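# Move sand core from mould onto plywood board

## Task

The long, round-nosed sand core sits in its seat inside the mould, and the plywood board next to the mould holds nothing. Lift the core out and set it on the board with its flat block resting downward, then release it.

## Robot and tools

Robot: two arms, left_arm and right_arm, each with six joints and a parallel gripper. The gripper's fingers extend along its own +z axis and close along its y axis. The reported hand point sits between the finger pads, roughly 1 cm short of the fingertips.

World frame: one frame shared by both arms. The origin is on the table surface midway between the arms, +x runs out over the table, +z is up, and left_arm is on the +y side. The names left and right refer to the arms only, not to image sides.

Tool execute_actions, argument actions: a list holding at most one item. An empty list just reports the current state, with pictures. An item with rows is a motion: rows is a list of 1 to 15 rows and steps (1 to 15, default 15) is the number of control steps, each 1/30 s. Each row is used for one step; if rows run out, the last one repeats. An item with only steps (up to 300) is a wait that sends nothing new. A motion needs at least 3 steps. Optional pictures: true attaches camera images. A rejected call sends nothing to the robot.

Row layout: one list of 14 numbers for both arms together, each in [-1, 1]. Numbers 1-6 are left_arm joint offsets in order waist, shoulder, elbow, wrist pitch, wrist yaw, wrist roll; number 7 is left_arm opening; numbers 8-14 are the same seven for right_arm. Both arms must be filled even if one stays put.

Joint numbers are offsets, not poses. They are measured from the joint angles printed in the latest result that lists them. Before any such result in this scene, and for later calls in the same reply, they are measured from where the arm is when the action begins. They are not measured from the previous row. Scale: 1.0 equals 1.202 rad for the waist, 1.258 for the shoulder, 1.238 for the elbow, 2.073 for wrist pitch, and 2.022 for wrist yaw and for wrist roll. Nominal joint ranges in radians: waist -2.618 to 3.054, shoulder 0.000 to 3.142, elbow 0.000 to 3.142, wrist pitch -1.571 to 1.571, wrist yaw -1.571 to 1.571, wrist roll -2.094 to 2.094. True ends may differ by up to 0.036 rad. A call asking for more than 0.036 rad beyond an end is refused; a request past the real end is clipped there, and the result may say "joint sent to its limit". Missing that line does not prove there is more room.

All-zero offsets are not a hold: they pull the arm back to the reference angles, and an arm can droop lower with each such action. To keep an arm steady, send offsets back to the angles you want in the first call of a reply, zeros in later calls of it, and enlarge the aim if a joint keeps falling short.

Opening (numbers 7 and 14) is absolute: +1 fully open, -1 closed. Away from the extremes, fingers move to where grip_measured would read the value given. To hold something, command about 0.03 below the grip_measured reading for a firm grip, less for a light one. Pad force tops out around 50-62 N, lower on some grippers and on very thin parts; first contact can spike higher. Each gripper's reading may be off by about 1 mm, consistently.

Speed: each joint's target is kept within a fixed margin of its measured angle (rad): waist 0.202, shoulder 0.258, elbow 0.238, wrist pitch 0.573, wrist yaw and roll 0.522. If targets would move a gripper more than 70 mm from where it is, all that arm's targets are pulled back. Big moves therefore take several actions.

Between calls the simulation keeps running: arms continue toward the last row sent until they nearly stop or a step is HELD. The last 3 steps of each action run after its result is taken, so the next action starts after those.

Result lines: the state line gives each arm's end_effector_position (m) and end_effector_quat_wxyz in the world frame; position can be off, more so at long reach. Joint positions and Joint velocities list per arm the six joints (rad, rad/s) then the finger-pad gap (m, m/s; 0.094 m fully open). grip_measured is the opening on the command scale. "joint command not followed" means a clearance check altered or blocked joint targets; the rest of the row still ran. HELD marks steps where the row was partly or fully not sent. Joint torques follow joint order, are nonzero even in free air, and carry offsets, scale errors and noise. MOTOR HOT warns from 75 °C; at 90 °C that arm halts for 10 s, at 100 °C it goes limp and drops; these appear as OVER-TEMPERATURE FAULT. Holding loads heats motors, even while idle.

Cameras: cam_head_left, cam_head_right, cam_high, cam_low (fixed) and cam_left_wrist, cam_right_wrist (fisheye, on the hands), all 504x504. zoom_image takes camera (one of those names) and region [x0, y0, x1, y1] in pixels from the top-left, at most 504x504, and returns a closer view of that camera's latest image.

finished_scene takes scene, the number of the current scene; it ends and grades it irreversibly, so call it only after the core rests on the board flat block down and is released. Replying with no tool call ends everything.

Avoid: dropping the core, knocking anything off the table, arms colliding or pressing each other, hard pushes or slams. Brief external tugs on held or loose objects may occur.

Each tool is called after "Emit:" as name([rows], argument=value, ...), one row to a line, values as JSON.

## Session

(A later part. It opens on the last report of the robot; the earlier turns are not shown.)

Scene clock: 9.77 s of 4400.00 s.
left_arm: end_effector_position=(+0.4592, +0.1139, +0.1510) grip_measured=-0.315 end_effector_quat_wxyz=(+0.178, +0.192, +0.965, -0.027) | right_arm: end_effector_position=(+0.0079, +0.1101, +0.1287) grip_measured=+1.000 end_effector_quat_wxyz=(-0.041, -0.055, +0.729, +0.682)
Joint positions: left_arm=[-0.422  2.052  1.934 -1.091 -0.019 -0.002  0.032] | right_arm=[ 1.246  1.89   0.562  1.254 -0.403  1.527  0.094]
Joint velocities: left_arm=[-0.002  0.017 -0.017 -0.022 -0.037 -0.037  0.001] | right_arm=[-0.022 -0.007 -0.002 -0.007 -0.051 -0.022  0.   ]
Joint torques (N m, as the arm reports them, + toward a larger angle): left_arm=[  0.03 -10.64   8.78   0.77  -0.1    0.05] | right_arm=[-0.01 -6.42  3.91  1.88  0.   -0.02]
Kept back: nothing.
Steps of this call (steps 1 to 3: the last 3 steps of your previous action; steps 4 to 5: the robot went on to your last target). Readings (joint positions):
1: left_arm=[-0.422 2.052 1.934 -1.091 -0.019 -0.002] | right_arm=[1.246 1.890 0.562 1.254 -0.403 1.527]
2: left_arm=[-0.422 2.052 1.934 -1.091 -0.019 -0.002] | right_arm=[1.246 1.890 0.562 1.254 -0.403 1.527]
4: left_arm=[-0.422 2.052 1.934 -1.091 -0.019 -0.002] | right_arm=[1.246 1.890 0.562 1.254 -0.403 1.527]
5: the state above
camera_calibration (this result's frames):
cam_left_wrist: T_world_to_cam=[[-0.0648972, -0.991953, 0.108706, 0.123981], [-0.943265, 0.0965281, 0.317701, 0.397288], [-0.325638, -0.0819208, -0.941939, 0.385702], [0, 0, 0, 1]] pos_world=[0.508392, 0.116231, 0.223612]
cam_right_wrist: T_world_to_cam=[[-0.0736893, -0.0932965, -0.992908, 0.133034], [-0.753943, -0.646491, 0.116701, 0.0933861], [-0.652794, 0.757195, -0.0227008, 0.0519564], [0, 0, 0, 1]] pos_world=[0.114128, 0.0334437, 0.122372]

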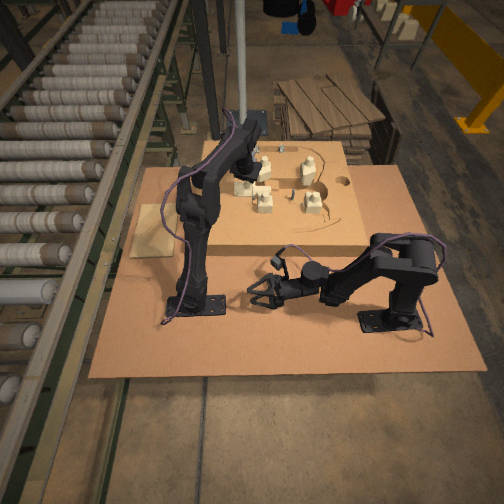

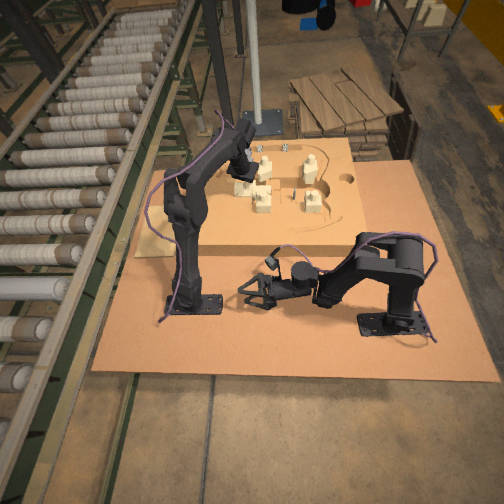

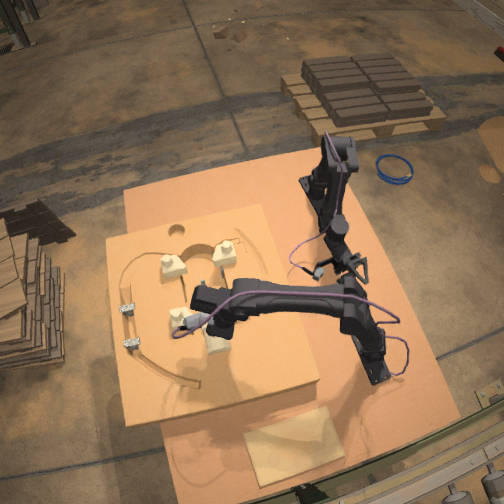

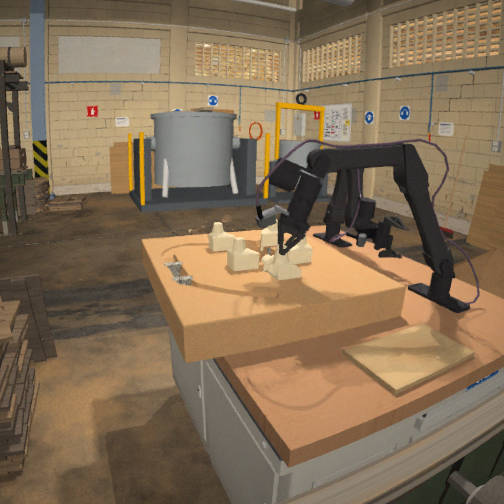

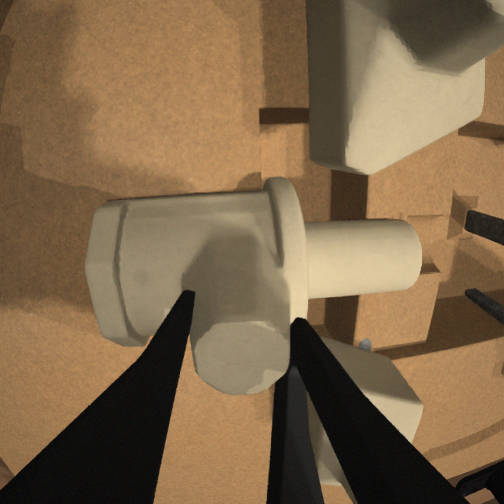

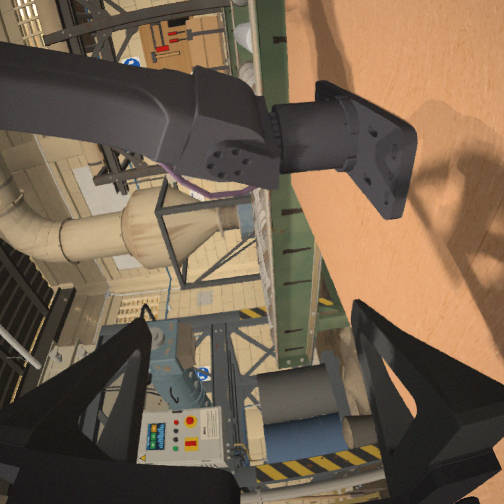

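Emit:
execute_actions([
  {"rows":[[0,-0.0231,0.017,0.0121,-0.002,0.001,-0.41,0,0,0,0,0,0,1],[0,-0.027,0.025,0.0164,0,0,-0.41,0,0,0,0,0,0,1],[0,-0.03,0.0335,0.0188,0.002,0,-0.41,0,0,0,0,0,0,1],[0,-0.0328,0.0437,0.0185,0.003,0,-0.41,0,0,0,0,0,0,1],[0,-0.0321,0.0497,0.0124,0.003,0,-0.41,0,0,0,0,0,0,1],[0,-0.0311,0.058,0.0052,0.003,0,-0.41,0,0,0,0,0,0,1],[0,-0.0297,0.0685,-0.0027,0.003,0,-0.41,0,0,0,0,0,0,1],[0,-0.0279,0.0809,-0.0111,0.003,0,-0.41,0,0,0,0,0,0,1],[0,-0.0258,0.095,-0.0202,0.003,0,-0.41,0,0,0,0,0,0,1],[0,-0.0232,0.1107,-0.0293,0.003,0,-0.41,0,0,0,0,0,0,1],[0,-0.0202,0.1275,-0.0385,0.003,0,-0.41,0,0,0,0,0,0,1],[0,-0.0168,0.1453,-0.0477,0.003,0,-0.41,0,0,0,0,0,0,1],[0,-0.013,0.1638,-0.0565,0.003,0,-0.41,0,0,0,0,0,0,1],[0,-0.0088,0.1826,-0.0652,0.003,0,-0.41,0,0,0,0,0,0,1],[0,-0.0048,0.2013,-0.0745,0.003,0,-0.41,0,0,0,0,0,0,1]],"steps":15},
])

Emit:
execute_actions([
  {"rows":[[0,-0.0237,0.0872,-0.0184,0.003,0,-0.41,0,0,0,0,0,0,1],[0,-0.0221,0.105,-0.0276,0.003,0,-0.41,0,0,0,0,0,0,1],[0,-0.0213,0.1219,-0.0362,0.003,0,-0.41,0,0,0,0,0,0,1],[0,-0.0211,0.1376,-0.0436,0.003,0,-0.41,0,0,0,0,0,0,1],[0,-0.0213,0.1517,-0.05,0.003,0,-0.41,0,0,0,0,0,0,1],[0,-0.0229,0.1641,-0.0551,0.003,0,-0.41,0,0,0,0,0,0,1],[0,-0.0245,0.1746,-0.0584,0.003,0,-0.41,0,0,0,0,0,0,1],[0,-0.0245,0.1829,-0.06,0.003,0,-0.41,0,0,0,0,0,0,1],[0,-0.0245,0.1889,-0.0601,0.003,0,-0.41,0,0,0,0,0,0,1],[0,-0.0245,0.1926,-0.0588,0.003,0,-0.41,0,0,0,0,0,0,1],[0,-0.0245,0.1938,-0.0568,0.003,0,-0.41,0,0,0,0,0,0,1],[0,-0.0245,0.1938,-0.0558,0.003,0,-0.41,0,0,0,0,0,0,1]],"steps":12},
])

Emit:
execute_actions([
  {"steps":8},
], pictures=true)

Scene clock: 11.90 s of 4400.00 s.
left_arm: end_effector_position=(+0.4578, +0.1140, +0.1635) grip_measured=-0.315 end_effector_quat_wxyz=(+0.170, +0.192, +0.966, -0.027) | right_arm: end_effector_position=(+0.0079, +0.1101, +0.1287) grip_measured=+1.000 end_effector_quat_wxyz=(-0.042, -0.055, +0.729, +0.681)
Joint positions: left_arm=[-0.422  2.074  2.022 -1.174 -0.016 -0.003  0.032] | right_arm=[ 1.246  1.89   0.562  1.254 -0.403  1.528  0.094]
Joint velocities: left_arm=[ 0.007  0.105  0.559 -0.491  0.007  0.022 -0.001] | right_arm=[ 0.022 -0.007 -0.007  0.007 -0.095 -0.037  0.   ]
Joint torques (N m, as the arm reports them, + toward a larger angle): left_arm=[  0.02 -12.59  12.82   1.16  -0.02   0.01] | right_arm=[-0.02 -6.42  3.92  1.87  0.   -0.01]
Steps of this call (steps 1 to 15: the robot went on to your last target; steps 16 to 52: nothing new was sent; steps 53 to 64: the first 12 steps of this action). Readings (joint positions):
53: left_arm=[-0.422 2.052 1.934 -1.091 -0.019 -0.002] | right_arm=[1.246 1.890 0.562 1.254 -0.403 1.527]
54: left_arm=[-0.422 2.052 1.934 -1.090 -0.019 -0.002] | right_arm=[1.246 1.890 0.562 1.254 -0.403 1.527]
56: left_arm=[-0.422 2.052 1.937 -1.091 -0.018 -0.003] | right_arm=[1.246 1.890 0.562 1.254 -0.403 1.528]
60: left_arm=[-0.422 2.057 1.958 -1.118 -0.017 -0.003] | right_arm=[1.246 1.890 0.562 1.254 -0.403 1.528]
64: the state above

Scene clock: 12.30 s of 4400.00 s.
left_arm: end_effector_position=(+0.4529, +0.1147, +0.2116) grip_measured=-0.315 end_effector_quat_wxyz=(+0.178, +0.193, +0.964, -0.032) | right_arm: end_effector_position=(+0.0079, +0.1101, +0.1287) grip_measured=+1.000 end_effector_quat_wxyz=(-0.042, -0.054, +0.729, +0.681)
Joint positions: left_arm=[-0.422  2.1    2.255 -1.363 -0.009 -0.003  0.032] | right_arm=[ 1.246  1.89   0.562  1.254 -0.403  1.529  0.094]
Joint velocities: left_arm=[-0.027  0.012  0.339 -0.3    0.037 -0.037  0.001] | right_arm=[-0.012  0.007 -0.002  0.022 -0.022 -0.007  0.   ]
Joint torques (N m, as the arm reports them, + toward a larger angle): left_arm=[  0.03 -12.04  11.47   1.17  -0.01  -0.01] | right_arm=[-0.01 -6.42  3.91  1.88 -0.01 -0.02]
Steps of this call (steps 1 to 3: the last 3 steps of your previous action; steps 4 to 12: the first 9 steps of this action, its rows measured from where the robot was after step 3). Readings (joint positions):
3: left_arm=[-0.422 2.086 2.089 -1.226 -0.014 -0.003] | right_arm=[1.246 1.890 0.562 1.254 -0.403 1.528]
4: left_arm=[-0.422 2.089 2.111 -1.244 -0.013 -0.003] | right_arm=[1.246 1.890 0.562 1.254 -0.403 1.528]
5: left_arm=[-0.422 2.092 2.132 -1.261 -0.012 -0.003] | right_arm=[1.246 1.890 0.562 1.254 -0.403 1.528]
7: left_arm=[-0.422 2.097 2.174 -1.295 -0.010 -0.003] | right_arm=[1.246 1.890 0.562 1.254 -0.403 1.528]
11: left_arm=[-0.422 2.100 2.242 -1.352 -0.009 -0.003] | right_arm=[1.246 1.890 0.562 1.254 -0.403 1.529]
12: the state above

Scene clock: 12.57 s of 4400.00 s.
left_arm: end_effector_position=(+0.4504, +0.1157, +0.2170) grip_measured=-0.315 end_effector_quat_wxyz=(+0.177, +0.193, +0.965, -0.032) | right_arm: end_effector_position=(+0.0079, +0.1101, +0.1287) grip_measured=+1.000 end_effector_quat_wxyz=(-0.042, -0.054, +0.729, +0.681)
Joint positions: left_arm=[-0.422  2.1    2.279 -1.388 -0.008 -0.003  0.032] | right_arm=[ 1.246  1.89   0.562  1.254 -0.403  1.529  0.094]
Joint velocities: left_arm=[ 0.007 -0.017 -0.002 -0.051 -0.007 -0.007 -0.001] | right_arm=[ 0.002  0.017 -0.012 -0.037 -0.051  0.037  0.   ]
Joint torques (N m, as the arm reports them, + toward a larger angle): left_arm=[  0.04 -12.02  11.73   1.15  -0.02  -0.01] | right_arm=[-0.02 -6.41  3.93  1.88  0.   -0.01]
Kept back: nothing.
Steps of this call (steps 1 to 3: the last 3 steps of your previous action; steps 4 to 8: the robot went on to your last target). Readings (joint positions):
1: left_arm=[-0.422 2.100 2.266 -1.371 -0.009 -0.003] | right_arm=[1.246 1.890 0.562 1.254 -0.403 1.529]
2: left_arm=[-0.422 2.100 2.273 -1.376 -0.009 -0.003] | right_arm=[1.246 1.890 0.562 1.254 -0.403 1.529]
4: left_arm=[-0.422 2.100 2.279 -1.382 -0.009 -0.003] | right_arm=[1.246 1.890 0.562 1.254 -0.403 1.529]
8: the state above
camera_calibration (this result's frames):
cam_left_wrist: T_world_to_cam=[[-0.0674511, -0.990689, 0.118257, 0.116877], [-0.941975, 0.102299, 0.319716, 0.36614], [-0.328837, -0.0898302, -0.940105, 0.4471], [0, 0, 0, 1]] pos_world=[0.499801, 0.118497, 0.289438]
cam_right_wrist: T_world_to_cam=[[-0.0755733, -0.0935424, -0.992743, 0.133055], [-0.753805, -0.646364, 0.118288, 0.0931666], [-0.652738, 0.757274, -0.0216649, 0.0518141], [0, 0, 0, 1]] pos_world=[0.114106, 0.0334283, 0.122191]

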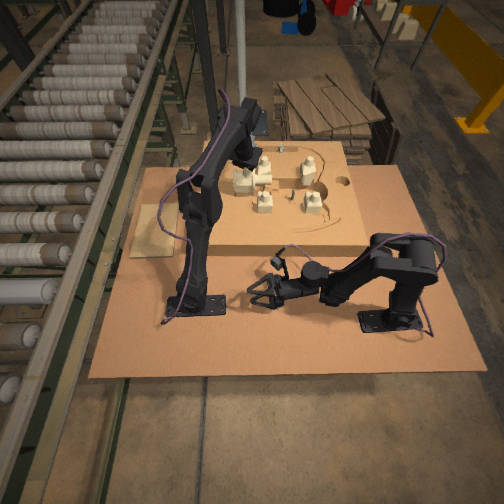

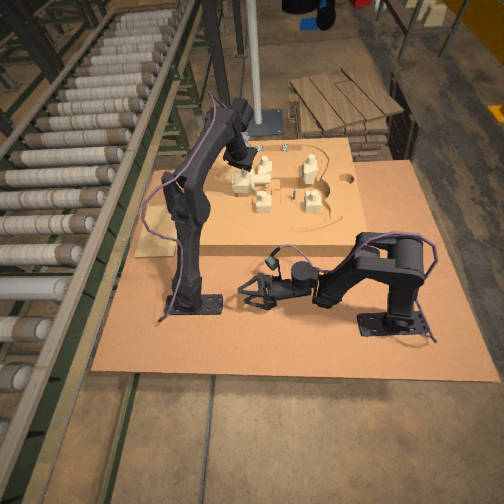

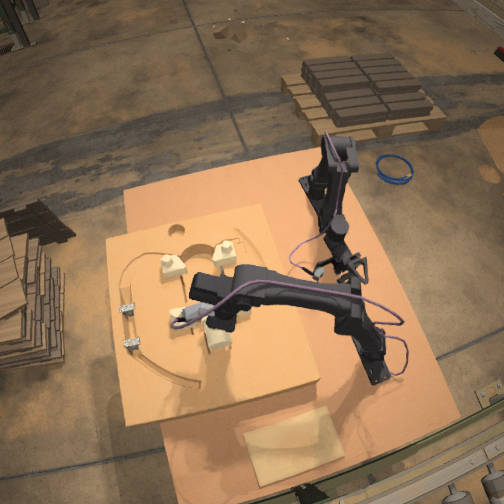

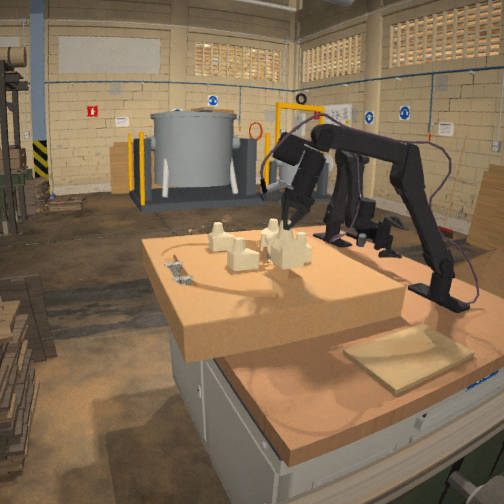

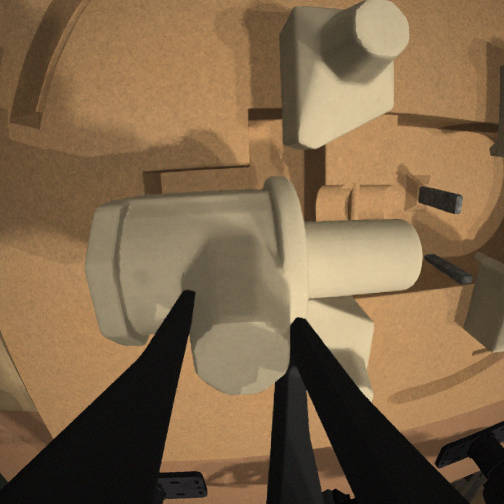

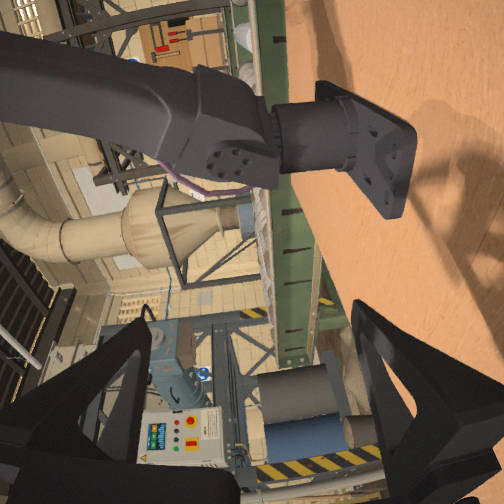

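Emit:
zoom_image(camera="cam_high", region=[225, 380, 365, 504])

Emit:
zoom_image(camera="cam_head_left", region=[110, 180, 230, 280])

Region (225, 380, 365, 504) of cam_high's 504x504 image, scaled by 3.600, with more detail than that image has; it fills the top 446 rows of this view, and the rest is white.

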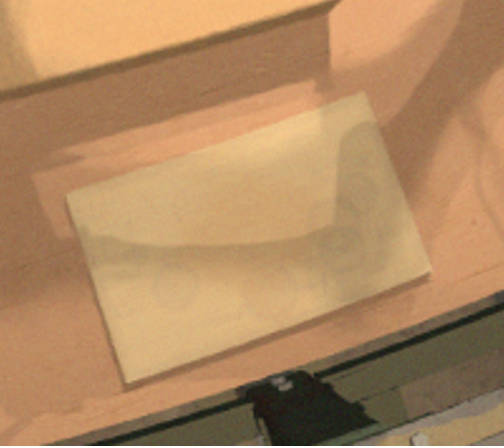

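Region (110, 180, 230, 280) of cam_head_left's 504x504 image, scaled by 4.200, with more detail than that image has.

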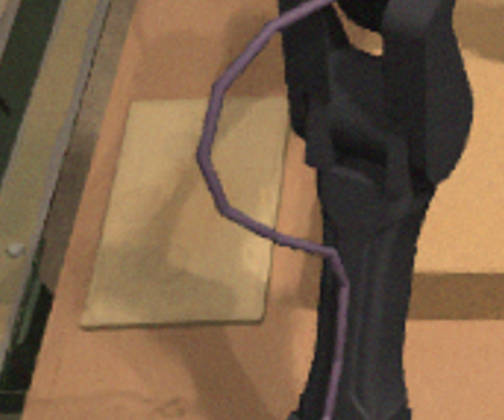

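Emit:
execute_actions([
  {"rows":[[0.0044,-0.042,0.0347,0.0253,-0.0039,-0.0034,-0.41,0,0,0,0,0,0,1],[0.011,-0.0493,0.0266,0.0292,-0.008,-0.0075,-0.41,0,0,0,0,0,0,1],[0.0165,-0.0577,0.0168,0.0328,-0.0126,-0.0124,-0.41,0,0,0,0,0,0,1],[0.024,-0.0618,0.0111,0.0342,-0.0144,-0.0171,-0.41,0,0,0,0,0,0,1],[0.0336,-0.067,0.0038,0.0357,-0.0166,-0.0225,-0.41,0,0,0,0,0,0,1],[0.0453,-0.0733,-0.005,0.0374,-0.019,-0.0285,-0.41,0,0,0,0,0,0,1],[0.0588,-0.0806,-0.0153,0.0394,-0.0217,-0.0352,-0.41,0,0,0,0,0,0,1],[0.0743,-0.0889,-0.0271,0.0413,-0.0247,-0.0425,-0.41,0,0,0,0,0,0,1],[0.0915,-0.0982,-0.0401,0.0435,-0.0278,-0.0503,-0.41,0,0,0,0,0,0,1],[0.1104,-0.1083,-0.0544,0.0457,-0.0313,-0.0587,-0.41,0,0,0,0,0,0,1],[0.1309,-0.1193,-0.07,0.048,-0.0349,-0.0674,-0.41,0,0,0,0,0,0,1],[0.1527,-0.1311,-0.0865,0.0504,-0.0386,-0.0766,-0.41,0,0,0,0,0,0,1],[0.1758,-0.1436,-0.104,0.0528,-0.0426,-0.0862,-0.41,0,0,0,0,0,0,1],[0.2001,-0.1566,-0.1224,0.0551,-0.0466,-0.0959,-0.41,0,0,0,0,0,0,1],[0.2253,-0.1703,-0.1416,0.0575,-0.0507,-0.106,-0.41,0,0,0,0,0,0,1]],"steps":15},
])

Emit:
execute_actions([
  {"rows":[[0.0762,-0.0875,-0.0285,0.0418,-0.0311,-0.0524,-0.41,0,0,0,0,0,0,1],[0.103,-0.102,-0.0488,0.044,-0.0354,-0.0626,-0.41,0,0,0,0,0,0,1],[0.1302,-0.1167,-0.0695,0.0463,-0.0396,-0.0729,-0.41,0,0,0,0,0,0,1],[0.1578,-0.1316,-0.0904,0.0483,-0.0439,-0.0832,-0.41,0,0,0,0,0,0,1],[0.1857,-0.1465,-0.1115,0.0509,-0.0481,-0.0935,-0.41,0,0,0,0,0,0,1],[0.2135,-0.1614,-0.1335,0.0557,-0.0523,-0.1035,-0.41,0,0,0,0,0,0,1],[0.2411,-0.1763,-0.1573,0.062,-0.0564,-0.1133,-0.41,0,0,0,0,0,0,1],[0.2683,-0.191,-0.1826,0.0692,-0.0604,-0.1228,-0.41,0,0,0,0,0,0,1],[0.2951,-0.2055,-0.2095,0.0773,-0.0642,-0.132,-0.41,0,0,0,0,0,0,1],[0.3212,-0.2195,-0.2373,0.086,-0.0679,-0.1409,-0.41,0,0,0,0,0,0,1],[0.3464,-0.2331,-0.2663,0.0953,-0.0714,-0.1493,-0.41,0,0,0,0,0,0,1],[0.3707,-0.2462,-0.2957,0.1051,-0.0747,-0.1571,-0.41,0,0,0,0,0,0,1],[0.3938,-0.2587,-0.3255,0.1152,-0.0778,-0.1644,-0.41,0,0,0,0,0,0,1],[0.4156,-0.2704,-0.3554,0.1255,-0.0806,-0.1711,-0.41,0,0,0,0,0,0,1],[0.4361,-0.2814,-0.3851,0.1358,-0.0832,-0.1772,-0.41,0,0,0,0,0,0,1]],"steps":15},
])

Emit:
execute_actions([
  {"rows":[[0.0623,-0.0748,-0.0569,0.0808,-0.0322,-0.0397,-0.41,0,0,0,0,0,0,1],[0.0795,-0.0841,-0.0851,0.0907,-0.0342,-0.0444,-0.41,0,0,0,0,0,0,1],[0.095,-0.0924,-0.112,0.1004,-0.0359,-0.0484,-0.41,0,0,0,0,0,0,1],[0.1086,-0.0997,-0.1374,0.1094,-0.0373,-0.0516,-0.41,0,0,0,0,0,0,1],[0.1202,-0.106,-0.161,0.1178,-0.0384,-0.054,-0.41,0,0,0,0,0,0,1],[0.1299,-0.1112,-0.1824,0.1254,-0.0392,-0.0557,-0.41,0,0,0,0,0,0,1],[0.1374,-0.1153,-0.2015,0.1321,-0.0396,-0.0565,-0.41,0,0,0,0,0,0,1],[0.1428,-0.1181,-0.2179,0.1377,-0.0397,-0.0565,-0.41,0,0,0,0,0,0,1],[0.1461,-0.12,-0.2314,0.1423,-0.0395,-0.0557,-0.41,0,0,0,0,0,0,1],[0.1472,-0.1205,-0.242,0.1457,-0.0389,-0.0542,-0.41,0,0,0,0,0,0,1],[0.1472,-0.1205,-0.2501,0.1481,-0.0389,-0.0542,-0.41,0,0,0,0,0,0,1],[0.1472,-0.1205,-0.2566,0.1494,-0.0389,-0.0542,-0.41,0,0,0,0,0,0,1],[0.1472,-0.1205,-0.2613,0.1495,-0.0389,-0.0542,-0.41,0,0,0,0,0,0,1],[0.1472,-0.1205,-0.2641,0.1484,-0.0389,-0.0542,-0.41,0,0,0,0,0,0,1],[0.1472,-0.1205,-0.2651,0.1462,-0.0389,-0.0542,-0.41,0,0,0,0,0,0,1]],"steps":15},
])

Emit:
execute_actions([
  {"steps":10},
], pictures=true)

Scene clock: 17.70 s of 4400.00 s.
left_arm: end_effector_position=(+0.4565, +0.1714, +0.2164) grip_measured=-0.315 end_effector_quat_wxyz=(+0.177, +0.093, +0.980, -0.024) | right_arm: end_effector_position=(+0.0079, +0.1101, +0.1287) grip_measured=+1.000 end_effector_quat_wxyz=(-0.042, -0.054, +0.729, +0.681)
Joint positions: left_arm=[-0.309  2.035  2.178 -1.357 -0.019 -0.093  0.032] | right_arm=[ 1.246  1.89   0.562  1.254 -0.403  1.529  0.094]
Joint velocities: left_arm=[ 0.716 -0.383 -0.545  0.095 -0.154 -0.491  0.001] | right_arm=[-0.022  0.007  0.017 -0.007  0.037  0.022  0.   ]
Joint torques (N m, as the arm reports them, + toward a larger angle): left_arm=[  2.52 -13.89   9.7    1.16  -0.48  -0.03] | right_arm=[-0.01 -6.43  3.92  1.87  0.   -0.02]
Steps of this call (steps 1 to 30: the robot went on to your last target; steps 31 to 90: nothing new was sent; then 1.73 s passed at rest; steps 91 to 102: the first 12 steps of this action). Readings (joint positions):
91: left_arm=[-0.422 2.100 2.279 -1.397 -0.008 -0.003] | right_arm=[1.246 1.890 0.562 1.254 -0.403 1.529]
92: left_arm=[-0.422 2.100 2.279 -1.397 -0.009 -0.005] | right_arm=[1.246 1.890 0.562 1.254 -0.403 1.529]
94: left_arm=[-0.420 2.099 2.278 -1.395 -0.009 -0.013] | right_arm=[1.246 1.890 0.562 1.254 -0.403 1.529]
98: left_arm=[-0.390 2.079 2.243 -1.377 -0.009 -0.044] | right_arm=[1.246 1.890 0.562 1.254 -0.403 1.529]
102: the state above

Scene clock: 18.20 s of 4400.00 s.
left_arm: end_effector_position=(+0.4030, +0.4009, +0.2109) grip_measured=-0.316 end_effector_quat_wxyz=(+0.182, -0.291, +0.938, +0.053) | right_arm: end_effector_position=(+0.0079, +0.1101, +0.1287) grip_measured=+1.000 end_effector_quat_wxyz=(-0.042, -0.054, +0.729, +0.681)
Joint positions: left_arm=[ 0.174  1.767  1.786 -1.234 -0.141 -0.378  0.032] | right_arm=[ 1.246  1.89   0.562  1.254 -0.403  1.53   0.094]
Joint velocities: left_arm=[ 0.867 -0.559 -0.955  0.447 -0.33  -0.476  0.   ] | right_arm=[ 0.012 -0.007 -0.007 -0.051 -0.022  0.051  0.   ]
Joint torques (N m, as the arm reports them, + toward a larger angle): left_arm=[ -0.12 -10.41   9.7    1.12  -0.25  -0.05] | right_arm=[-0.04 -6.43  3.91  1.88  0.   -0.01]
Steps of this call (steps 1 to 3: the last 3 steps of your previous action; steps 4 to 15: the first 12 steps of this action, its rows measured from where the robot was after step 3). Readings (joint positions):
3: left_arm=[-0.220 1.989 2.116 -1.341 -0.041 -0.142] | right_arm=[1.246 1.890 0.562 1.254 -0.403 1.529]
4: left_arm=[-0.188 1.973 2.094 -1.334 -0.050 -0.161] | right_arm=[1.246 1.890 0.562 1.254 -0.403 1.530]
5: left_arm=[-0.155 1.956 2.072 -1.327 -0.060 -0.181] | right_arm=[1.246 1.890 0.562 1.254 -0.403 1.530]
7: left_arm=[-0.089 1.922 2.023 -1.312 -0.077 -0.221] | right_arm=[1.246 1.890 0.562 1.254 -0.403 1.530]
11: left_arm=[0.044 1.848 1.915 -1.281 -0.110 -0.302] | right_arm=[1.246 1.890 0.562 1.254 -0.403 1.530]
15: the state above

Scene clock: 18.70 s of 4400.00 s.
left_arm: end_effector_position=(+0.3192, +0.4915, +0.1399) grip_measured=-0.316 end_effector_quat_wxyz=(+0.153, -0.480, +0.858, +0.103) | right_arm: end_effector_position=(+0.0079, +0.1101, +0.1287) grip_measured=+1.000 end_effector_quat_wxyz=(-0.043, -0.053, +0.729, +0.681)
Joint positions: left_arm=[ 0.437  1.626  1.349 -0.991 -0.219 -0.526  0.032] | right_arm=[ 1.246  1.89   0.562  1.254 -0.403  1.531  0.094]
Joint velocities: left_arm=[-0.012 -0.002 -0.349  0.286  0.022 -0.051 -0.   ] | right_arm=[-0.017  0.017 -0.027 -0.007  0.051 -0.007  0.   ]
Joint torques (N m, as the arm reports them, + toward a larger angle): left_arm=[  0.22 -10.17  10.78   1.35  -0.39  -0.06] | right_arm=[-0.01 -6.42  3.93  1.87  0.   -0.01]
Steps of this call (steps 1 to 3: the last 3 steps of your previous action; steps 4 to 15: the first 12 steps of this action, its rows measured from where the robot was after step 3). Readings (joint positions):
3: left_arm=[0.262 1.713 1.679 -1.184 -0.165 -0.429] | right_arm=[1.246 1.890 0.562 1.254 -0.403 1.530]
4: left_arm=[0.289 1.698 1.643 -1.165 -0.173 -0.444] | right_arm=[1.246 1.890 0.562 1.254 -0.403 1.531]
5: left_arm=[0.315 1.684 1.608 -1.145 -0.180 -0.458] | right_arm=[1.246 1.890 0.562 1.254 -0.403 1.531]
7: left_arm=[0.361 1.661 1.539 -1.106 -0.193 -0.482] | right_arm=[1.246 1.890 0.562 1.254 -0.403 1.531]
11: left_arm=[0.422 1.632 1.421 -1.034 -0.215 -0.515] | right_arm=[1.246 1.890 0.562 1.254 -0.403 1.531]
15: the state above

Scene clock: 19.03 s of 4400.00 s.
left_arm: end_effector_position=(+0.3231, +0.4917, +0.1342) grip_measured=-0.316 end_effector_quat_wxyz=(+0.162, -0.482, +0.855, +0.097) | right_arm: end_effector_position=(+0.0079, +0.1101, +0.1287) grip_measured=+1.000 end_effector_quat_wxyz=(-0.043, -0.053, +0.729, +0.681)
Joint positions: left_arm=[ 0.437  1.626  1.323 -0.949 -0.21  -0.533  0.032] | right_arm=[ 1.246  1.89   0.562  1.254 -0.403  1.531  0.094]
Joint velocities: left_arm=[-0.007 -0.002 -0.012  0.081 -0.022  0.007 -0.   ] | right_arm=[ 0.002 -0.002 -0.002 -0.007 -0.066 -0.022  0.   ]
Joint torques (N m, as the arm reports them, + toward a larger angle): left_arm=[  0.26 -10.23  10.25   1.1   -0.46  -0.06] | right_arm=[-0.02 -6.46  3.9   1.88 -0.01 -0.01]
Kept back: nothing.
Steps of this call (steps 1 to 3: the last 3 steps of your previous action; steps 4 to 10: the robot went on to your last target). Readings (joint positions):
1: left_arm=[0.437 1.626 1.339 -0.984 -0.217 -0.528] | right_arm=[1.246 1.890 0.562 1.254 -0.403 1.531]
2: left_arm=[0.437 1.626 1.331 -0.978 -0.214 -0.529] | right_arm=[1.246 1.890 0.562 1.254 -0.403 1.531]
4: left_arm=[0.437 1.626 1.324 -0.971 -0.210 -0.531] | right_arm=[1.246 1.890 0.562 1.254 -0.403 1.531]
8: left_arm=[0.437 1.626 1.323 -0.956 -0.210 -0.533] | right_arm=[1.246 1.890 0.562 1.254 -0.403 1.531]
10: the state above
camera_calibration (this result's frames):
cam_left_wrist: T_world_to_cam=[[0.969055, -0.215929, 0.119614, -0.225411], [-0.242745, -0.92156, 0.30299, 0.513967], [0.0448071, -0.32265, -0.945457, 0.355675], [0, 0, 0, 1]] pos_world=[0.327261, 0.539737, 0.207511]
cam_right_wrist: T_world_to_cam=[[-0.0782105, -0.0938862, -0.992506, 0.133083], [-0.753607, -0.646184, 0.120511, 0.0928594], [-0.652656, 0.757384, -0.0202149, 0.0516147], [0, 0, 0, 1]] pos_world=[0.114075, 0.0334067, 0.121938]

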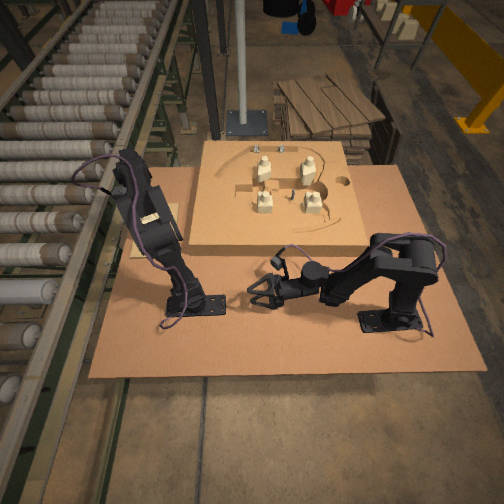

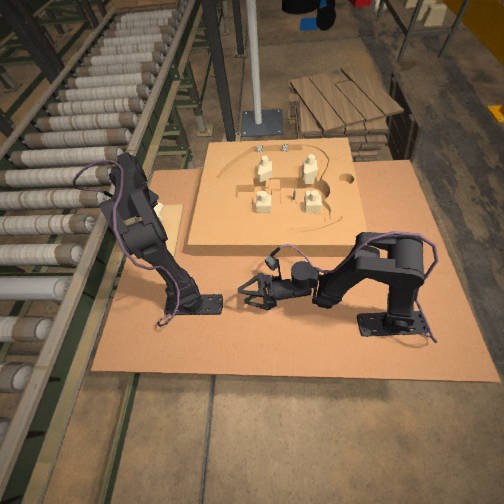

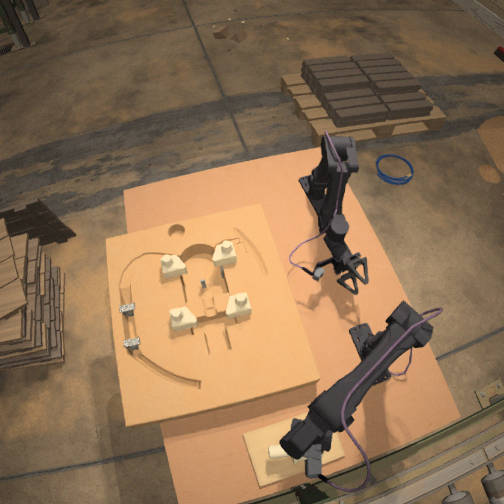

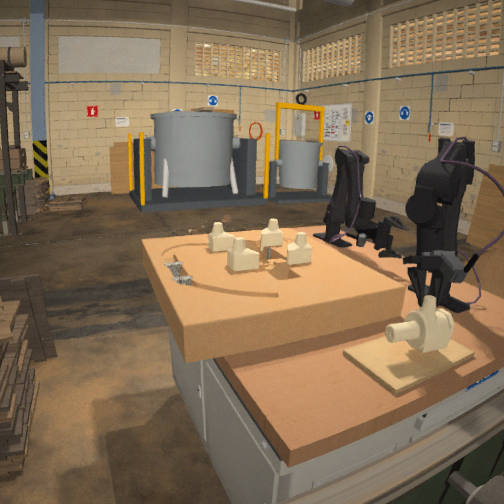

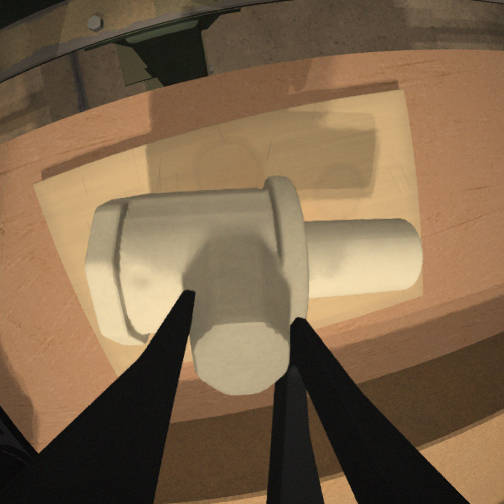

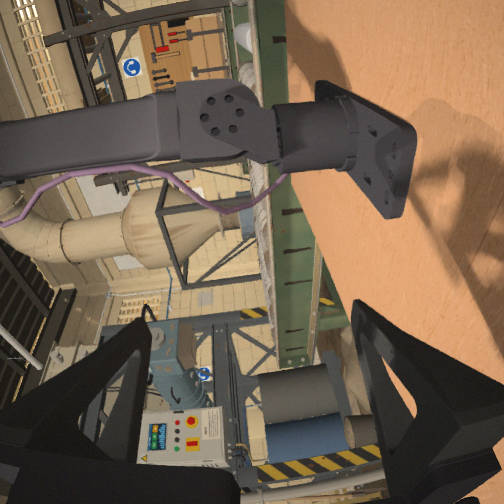

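Emit:
zoom_image(camera="cam_low", region=[340, 270, 490, 400])

Region (340, 270, 490, 400) of cam_low's 504x504 image, scaled by 3.360, with more detail than that image has; it fills the top 437 rows of this view, and the rest is white.

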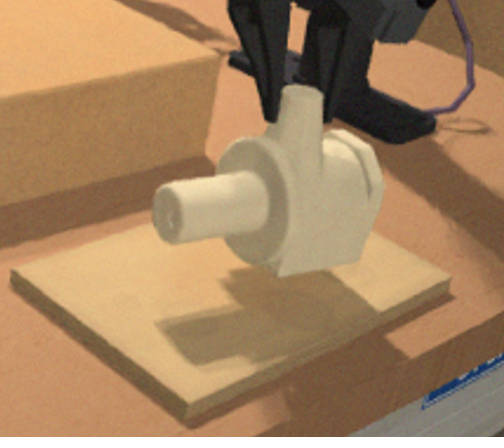

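Emit:
execute_actions(actions=[], pictures=false)

Scene clock: 20.20 s of 4400.00 s.
left_arm: end_effector_position=(+0.3244, +0.4923, +0.1347) grip_measured=-0.316 end_effector_quat_wxyz=(+0.165, -0.483, +0.855, +0.097) | right_arm: end_effector_position=(+0.0079, +0.1101, +0.1287) grip_measured=+1.000 end_effector_quat_wxyz=(-0.043, -0.053, +0.729, +0.681)
Joint positions: left_arm=[ 0.437  1.626  1.323 -0.943 -0.21  -0.534  0.032] | right_arm=[ 1.246  1.89   0.562  1.254 -0.403  1.531  0.094]
Joint velocities: left_arm=[-0.007 -0.002  0.007 -0.051  0.007  0.007  0.   ] | right_arm=[-0.002  0.002 -0.017  0.051  0.037  0.007  0.   ]
Joint torques (N m, as the arm reports them, + toward a larger angle): left_arm=[  0.26 -10.18  10.24   1.19  -0.46  -0.06] | right_arm=[ 0.   -6.45  3.92  1.88  0.   -0.02]
Kept back: nothing.
Steps of this call (steps 1 to 30: the robot went on to your last target; steps 31 to 35: nothing new was sent). Readings (joint positions):
1: left_arm=[0.437 1.626 1.323 -0.946 -0.210 -0.533] | right_arm=[1.246 1.890 0.562 1.254 -0.403 1.531]
2: left_arm=[0.437 1.626 1.323 -0.944 -0.210 -0.533] | right_arm=[1.246 1.890 0.562 1.254 -0.403 1.531]
4: left_arm=[0.437 1.626 1.323 -0.943 -0.210 -0.534] | right_arm=[1.246 1.890 0.562 1.254 -0.403 1.531]
8: left_arm=[0.437 1.626 1.323 -0.943 -0.210 -0.534] | right_arm=[1.246 1.890 0.562 1.254 -0.403 1.531]
35: the state above
All arms were judged still, so your last target was given up. Only a new action makes them travel on or press farther. Fingers that are still opening or closing keep moving.

Emit:
execute_actions([
  {"rows":[[0.0015,-0.05,0.021,0.0289,-0.016,-0.002,-0.41,0,0,0,0,0,0,1],[0.0015,-0.048,0.0178,0.0289,-0.0155,-0.002,-0.41,0,0,0,0,0,0,1],[0.0015,-0.046,0.0129,0.0318,-0.0155,-0.002,-0.41,0,0,0,0,0,0,1],[0.0015,-0.0445,0.0069,0.0344,-0.0155,-0.002,-0.41,0,0,0,0,0,0,1],[0.0015,-0.043,0.0008,0.0363,-0.0155,-0.002,-0.41,0,0,0,0,0,0,1],[0.0015,-0.043,-0.004,0.0379,-0.0155,-0.002,-0.41,0,0,0,0,0,0,1],[0.0015,-0.043,-0.0077,0.0393,-0.0155,-0.002,-0.41,0,0,0,0,0,0,1],[0.0015,-0.043,-0.0105,0.0406,-0.0155,-0.002,-0.41,0,0,0,0,0,0,1],[0.0015,-0.043,-0.0129,0.042,-0.0155,-0.002,-0.41,0,0,0,0,0,0,1],[0.0015,-0.043,-0.0152,0.0433,-0.0155,-0.002,-0.41,0,0,0,0,0,0,1],[0.0015,-0.043,-0.0174,0.0447,-0.0155,-0.002,-0.41,0,0,0,0,0,0,1],[0.0015,-0.043,-0.0197,0.046,-0.0155,-0.002,-0.41,0,0,0,0,0,0,1],[0.0015,-0.043,-0.022,0.0474,-0.0155,-0.002,-0.41,0,0,0,0,0,0,1],[0.0015,-0.043,-0.0242,0.0487,-0.0155,-0.002,-0.41,0,0,0,0,0,0,1],[0.0015,-0.043,-0.0265,0.0492,-0.0155,-0.002,-0.41,0,0,0,0,0,0,1]],"steps":15},
])

Emit:
execute_actions([
  {"rows":[[0,-0.043,0.0165,0.0338,-0.017,-0.001,-0.41,0,0,0,0,0,0,1],[0,-0.043,0.0142,0.0338,-0.017,-0.001,-0.41,0,0,0,0,0,0,1],[0,-0.042,0.012,0.0328,-0.017,-0.001,-0.41,0,0,0,0,0,0,1],[0,-0.041,0.0097,0.0309,-0.017,-0.001,-0.41,0,0,0,0,0,0,1],[0,-0.04,0.0074,0.0289,-0.017,-0.001,-0.41,0,0,0,0,0,0,1],[0,-0.039,0.0052,0.027,-0.017,-0.001,-0.41,0,0,0,0,0,0,1],[0,-0.038,0.0029,0.026,-0.017,-0.001,-0.41,0,0,0,0,0,0,1],[0,-0.037,0.0006,0.025,-0.017,-0.001,-0.41,0,0,0,0,0,0,1]],"steps":12},
])

Scene clock: 21.13 s of 4400.00 s.
left_arm: end_effector_position=(+0.3194, +0.4896, +0.1221) grip_measured=-0.316 end_effector_quat_wxyz=(+0.155, -0.482, +0.857, +0.097) | right_arm: end_effector_position=(+0.0079, +0.1101, +0.1287) grip_measured=+1.000 end_effector_quat_wxyz=(-0.043, -0.053, +0.729, +0.681)
Joint positions: left_arm=[ 0.437  1.626  1.279 -0.919 -0.208 -0.534  0.032] | right_arm=[ 1.246  1.89   0.562  1.254 -0.403  1.532  0.094]
Joint velocities: left_arm=[-0.012 -0.007 -0.105  0.007 -0.007 -0.007  0.   ] | right_arm=[-0.007 -0.012  0.007 -0.007 -0.007 -0.051  0.   ]
Joint torques (N m, as the arm reports them, + toward a larger angle): left_arm=[ 0.25 -9.45  9.94  1.28 -0.47 -0.06] | right_arm=[-0.01 -6.42  3.92  1.88  0.   -0.02]
Steps of this call (steps 1 to 16: nothing new was sent; steps 17 to 28: the first 12 steps of this action). Readings (joint positions):
17: left_arm=[0.437 1.626 1.323 -0.943 -0.210 -0.534] | right_arm=[1.246 1.890 0.562 1.254 -0.403 1.531]
18: left_arm=[0.437 1.626 1.323 -0.943 -0.210 -0.534] | right_arm=[1.246 1.890 0.562 1.254 -0.403 1.532]
20: left_arm=[0.437 1.626 1.321 -0.940 -0.209 -0.534] | right_arm=[1.246 1.890 0.562 1.254 -0.403 1.532]
24: left_arm=[0.437 1.626 1.298 -0.924 -0.209 -0.534] | right_arm=[1.246 1.890 0.562 1.254 -0.403 1.532]
28: the state above

Scene clock: 21.53 s of 4400.00 s.
left_arm: end_effector_position=(+0.3163, +0.4879, +0.1150) grip_measured=-0.316 end_effector_quat_wxyz=(+0.149, -0.483, +0.858, +0.097) | right_arm: end_effector_position=(+0.0079, +0.1101, +0.1287) grip_measured=+1.000 end_effector_quat_wxyz=(-0.043, -0.053, +0.729, +0.681)
Joint positions: left_arm=[ 0.437  1.626  1.255 -0.907 -0.208 -0.534  0.032] | right_arm=[ 1.246  1.89   0.562  1.254 -0.403  1.533  0.094]
Joint velocities: left_arm=[-0.012 -0.007 -0.017  0.037 -0.007 -0.051  0.001] | right_arm=[ 0.007 -0.002 -0.007 -0.007 -0.081 -0.022  0.   ]
Joint torques (N m, as the arm reports them, + toward a larger angle): left_arm=[ 0.02 -8.89  9.09  0.96 -0.47 -0.01] | right_arm=[-0.03 -6.43  3.9   1.88  0.   -0.01]
Steps of this call (steps 1 to 3: the last 3 steps of your previous action; steps 4 to 12: the first 9 steps of this action, its rows measured from where the robot was after step 3). Readings (joint positions):
3: left_arm=[0.437 1.626 1.271 -0.916 -0.207 -0.534] | right_arm=[1.246 1.890 0.562 1.254 -0.403 1.532]
4: left_arm=[0.437 1.626 1.269 -0.914 -0.207 -0.534] | right_arm=[1.246 1.890 0.562 1.254 -0.403 1.532]
5: left_arm=[0.437 1.626 1.267 -0.912 -0.207 -0.534] | right_arm=[1.246 1.890 0.562 1.254 -0.403 1.533]
7: left_arm=[0.437 1.626 1.265 -0.909 -0.207 -0.534] | right_arm=[1.246 1.890 0.562 1.254 -0.403 1.533]
11: left_arm=[0.437 1.626 1.256 -0.908 -0.207 -0.534] | right_arm=[1.246 1.890 0.562 1.254 -0.403 1.533]
12: the state above

Emit:
execute_actions([
  {"steps":5},
], pictures=false)

Scene clock: 21.70 s of 4400.00 s.
left_arm: end_effector_position=(+0.3162, +0.4880, +0.1151) grip_measured=-0.316 end_effector_quat_wxyz=(+0.149, -0.483, +0.858, +0.097) | right_arm: end_effector_position=(+0.0079, +0.1101, +0.1287) grip_measured=+1.000 end_effector_quat_wxyz=(-0.043, -0.053, +0.729, +0.681)
Joint positions: left_arm=[ 0.437  1.626  1.255 -0.907 -0.208 -0.534  0.032] | right_arm=[ 1.246  1.89   0.562  1.254 -0.403  1.533  0.094]
Joint velocities: left_arm=[-0.007  0.007 -0.017  0.007  0.007  0.007  0.   ] | right_arm=[-0.007 -0.012 -0.007 -0.051 -0.007 -0.022  0.   ]
Joint torques (N m, as the arm reports them, + toward a larger angle): left_arm=[ 0.03 -8.89  9.09  0.95 -0.46 -0.02] | right_arm=[-0.02 -6.43  3.93  1.88 -0.01 -0.01]
Kept back: nothing.
Steps of this call (steps 1 to 3: the last 3 steps of your previous action; steps 4 to 5: the robot went on to your last target). Readings (joint positions):
1: left_arm=[0.437 1.626 1.255 -0.907 -0.208 -0.534] | right_arm=[1.246 1.890 0.562 1.254 -0.403 1.533]
2: left_arm=[0.437 1.626 1.255 -0.907 -0.208 -0.534] | right_arm=[1.246 1.890 0.562 1.254 -0.403 1.533]
4: left_arm=[0.437 1.626 1.255 -0.907 -0.208 -0.534] | right_arm=[1.246 1.890 0.562 1.254 -0.403 1.533]
5: the state above

Emit:
execute_actions([
  {"rows":[[0,-0.0335,0.012,0.018,-0.014,0,-0.41,0,0,0,0,0,0,1],[0,-0.0295,0.0105,0.015,-0.0115,0,-0.41,0,0,0,0,0,0,1],[0,-0.0255,0.009,0.012,-0.009,0,-0.4,0,0,0,0,0,0,1],[0,-0.0215,0.0075,0.009,-0.0065,0,-0.38,0,0,0,0,0,0,1],[0,-0.018,0.006,0.006,-0.004,0,-0.36,0,0,0,0,0,0,1],[0,-0.015,0.005,0.004,-0.002,0,-0.34,0,0,0,0,0,0,1],[0,-0.015,0.005,0.004,-0.002,0,-0.325,0,0,0,0,0,0,1],[0,-0.015,0.005,0.004,-0.002,0,-0.31,0,0,0,0,0,0,1],[0,-0.015,0.005,0.004,-0.002,0,-0.29,0,0,0,0,0,0,1],[0,-0.015,0.006,0.004,-0.002,0,-0.25,0,0,0,0,0,0,1],[0,-0.015,0.007,0.004,-0.002,0,-0.19,0,0,0,0,0,0,1],[0,-0.015,0.008,0.004,-0.002,0,-0.12,0,0,0,0,0,0,1],[0,-0.015,0.009,0.003,-0.002,0,-0.05,0,0,0,0,0,0,1]],"steps":13},
])

Emit:
execute_actions([
  {"rows":[[0,-0.015,0.0137,-0.004,-0.002,0,0.02,0,0,0,0,0,0,1],[0,-0.015,0.027,-0.013,-0.002,0,0.08,0,0,0,0,0,0,1],[0,-0.015,0.0418,-0.025,-0.002,0,0.13,0,0,0,0,0,0,1],[0,-0.015,0.0561,-0.038,-0.002,0,0.17,0,0,0,0,0,0,1],[0,-0.015,0.0728,-0.051,-0.002,0,0.2,0,0,0,0,0,0,1],[0,-0.015,0.0905,-0.063,-0.002,0,0.2,0,0,0,0,0,0,1],[0,-0.015,0.1082,-0.074,-0.002,0,0.2,0,0,0,0,0,0,1],[0,-0.015,0.1248,-0.082,-0.002,0,0.2,0,0,0,0,0,0,1],[0,-0.015,0.1391,-0.087,-0.002,0,0.2,0,0,0,0,0,0,1],[0,-0.015,0.1499,-0.089,-0.002,0,0.2,0,0,0,0,0,0,1],[0,-0.015,0.1568,-0.087,-0.002,0,0.2,0,0,0,0,0,0,1],[0,-0.015,0.1591,-0.082,-0.002,0,0.2,0,0,0,0,0,0,1]],"steps":15},
], pictures=true)

Scene clock: 22.73 s of 4400.00 s.
left_arm: end_effector_position=(+0.3158, +0.4874, +0.1148) grip_measured=-0.261 end_effector_quat_wxyz=(+0.147, -0.483, +0.858, +0.096) | right_arm: end_effector_position=(+0.0079, +0.1101, +0.1287) grip_measured=+1.000 end_effector_quat_wxyz=(-0.043, -0.053, +0.729, +0.681)
Joint positions: left_arm=[ 0.437  1.626  1.255 -0.91  -0.206 -0.534  0.035] | right_arm=[ 1.246  1.89   0.562  1.254 -0.403  1.534  0.094]
Joint velocities: left_arm=[-0.012 -0.007 -0.017  0.051 -0.007 -0.007  0.022] | right_arm=[-0.002  0.002 -0.007 -0.037 -0.022  0.037  0.   ]
Joint torques (N m, as the arm reports them, + toward a larger angle): left_arm=[ 0.02 -7.01  8.24  0.64 -0.2  -0.01] | right_arm=[-0.01 -6.43  3.92  1.88 -0.01 -0.01]
Steps of this call (steps 1 to 15: the robot went on to your last target; steps 16 to 21: nothing new was sent; steps 22 to 31: the first 10 steps of this action). Readings (joint positions):
22: left_arm=[0.437 1.626 1.255 -0.907 -0.208 -0.534] | right_arm=[1.246 1.890 0.562 1.254 -0.403 1.533]
23: left_arm=[0.437 1.626 1.255 -0.907 -0.208 -0.534] | right_arm=[1.246 1.890 0.562 1.254 -0.403 1.533]
25: left_arm=[0.437 1.626 1.255 -0.909 -0.207 -0.534] | right_arm=[1.246 1.890 0.562 1.254 -0.403 1.534]
29: left_arm=[0.437 1.626 1.255 -0.910 -0.206 -0.534] | right_arm=[1.246 1.890 0.562 1.254 -0.403 1.534]
31: the state above

Scene clock: 23.23 s of 4400.00 s.
left_arm: end_effector_position=(+0.3232, +0.4908, +0.1578) grip_measured=+0.198 end_effector_quat_wxyz=(+0.160, -0.483, +0.856, +0.095) | right_arm: end_effector_position=(+0.0079, +0.1101, +0.1287) grip_measured=+1.000 end_effector_quat_wxyz=(-0.044, -0.052, +0.729, +0.681)
Joint positions: left_arm=[ 0.437  1.626  1.419 -1.048 -0.205 -0.534  0.056] | right_arm=[ 1.246  1.89   0.562  1.254 -0.403  1.535  0.094]
Joint velocities: left_arm=[-0.007  0.007  0.305 -0.168 -0.081 -0.022 -0.   ] | right_arm=[ 0.022 -0.017 -0.032 -0.007  0.007 -0.007  0.   ]
Joint torques (N m, as the arm reports them, + toward a larger angle): left_arm=[ 0.04 -7.05  8.94  0.35 -0.18 -0.01] | right_arm=[-0.02 -6.43  3.93  1.88  0.   -0.01]
Steps of this call (steps 1 to 3: the last 3 steps of your previous action; steps 4 to 15: the first 12 steps of this action, its rows measured from where the robot was after step 3). Readings (joint positions):
3: left_arm=[0.437 1.626 1.255 -0.909 -0.206 -0.534] | right_arm=[1.246 1.890 0.562 1.254 -0.403 1.534]
4: left_arm=[0.437 1.626 1.255 -0.910 -0.206 -0.534] | right_arm=[1.246 1.890 0.562 1.254 -0.403 1.534]
5: left_arm=[0.437 1.626 1.256 -0.913 -0.206 -0.534] | right_arm=[1.246 1.890 0.562 1.254 -0.403 1.534]
7: left_arm=[0.437 1.626 1.269 -0.936 -0.206 -0.534] | right_arm=[1.246 1.890 0.562 1.254 -0.403 1.534]
11: left_arm=[0.437 1.626 1.345 -1.008 -0.205 -0.534] | right_arm=[1.246 1.890 0.562 1.254 -0.403 1.534]
15: the state above
camera_calibration (this result's frames):
cam_left_wrist: T_world_to_cam=[[0.969091, -0.215275, 0.1205, -0.228979], [-0.242658, -0.919867, 0.308158, 0.504365], [0.0445056, -0.327873, -0.943673, 0.380138], [0, 0, 0, 1]] pos_world=[0.327371, 0.539293, 0.230894]
cam_right_wrist: T_world_to_cam=[[-0.0816004, -0.0943274, -0.992191, 0.133118], [-0.753343, -0.645953, 0.123367, 0.0924643], [-0.652546, 0.757527, -0.0183509, 0.0513583], [0, 0, 0, 1]] pos_world=[0.114033, 0.0333789, 0.121614]

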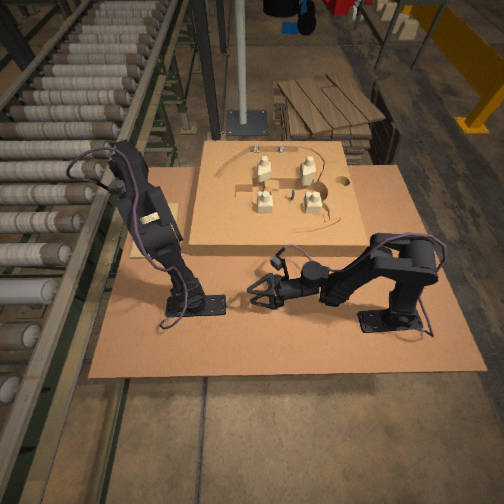

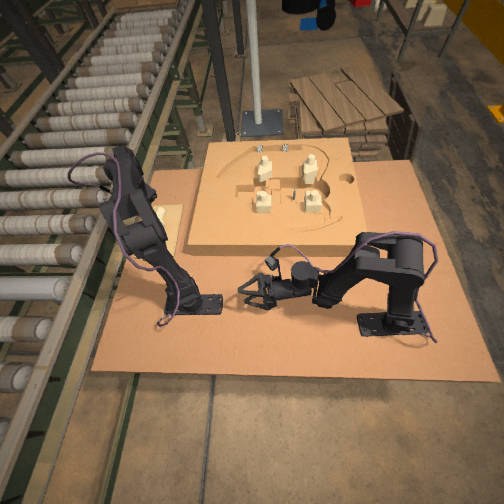

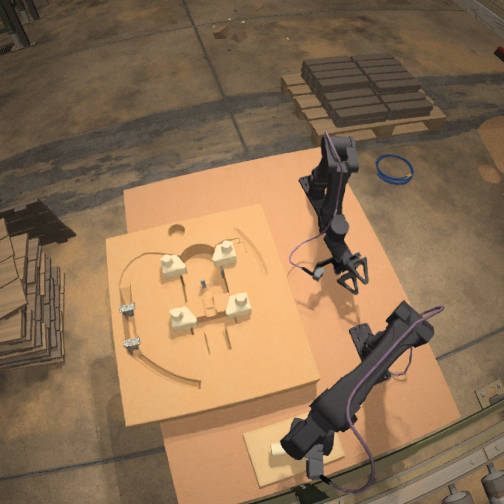

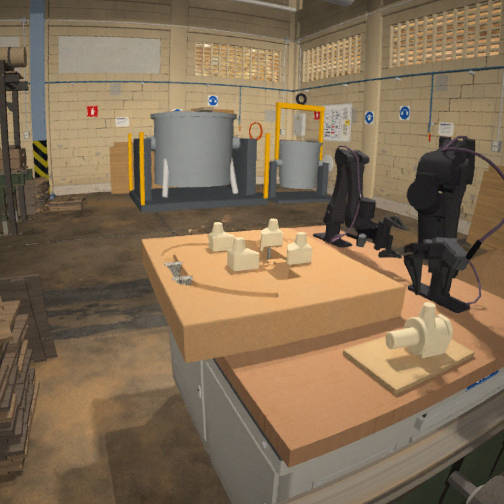

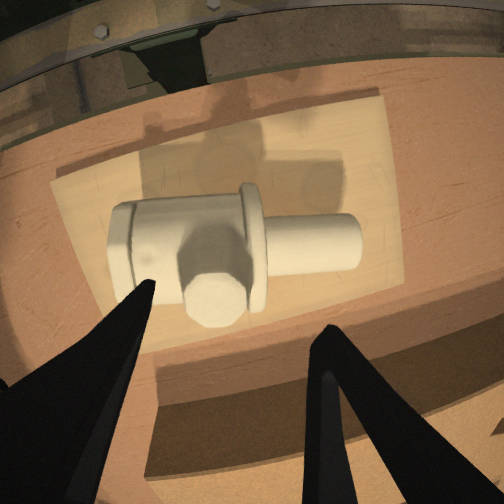

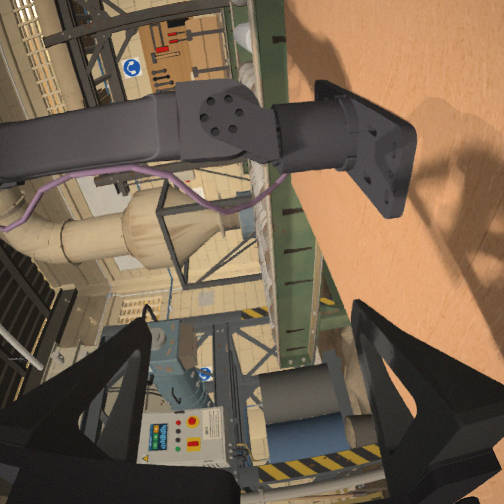

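The core is on the board with its flat block down, and the gripper has let go and is clear of it.

Emit:
finished_scene(scene=2)

The scene is finished: the task was done.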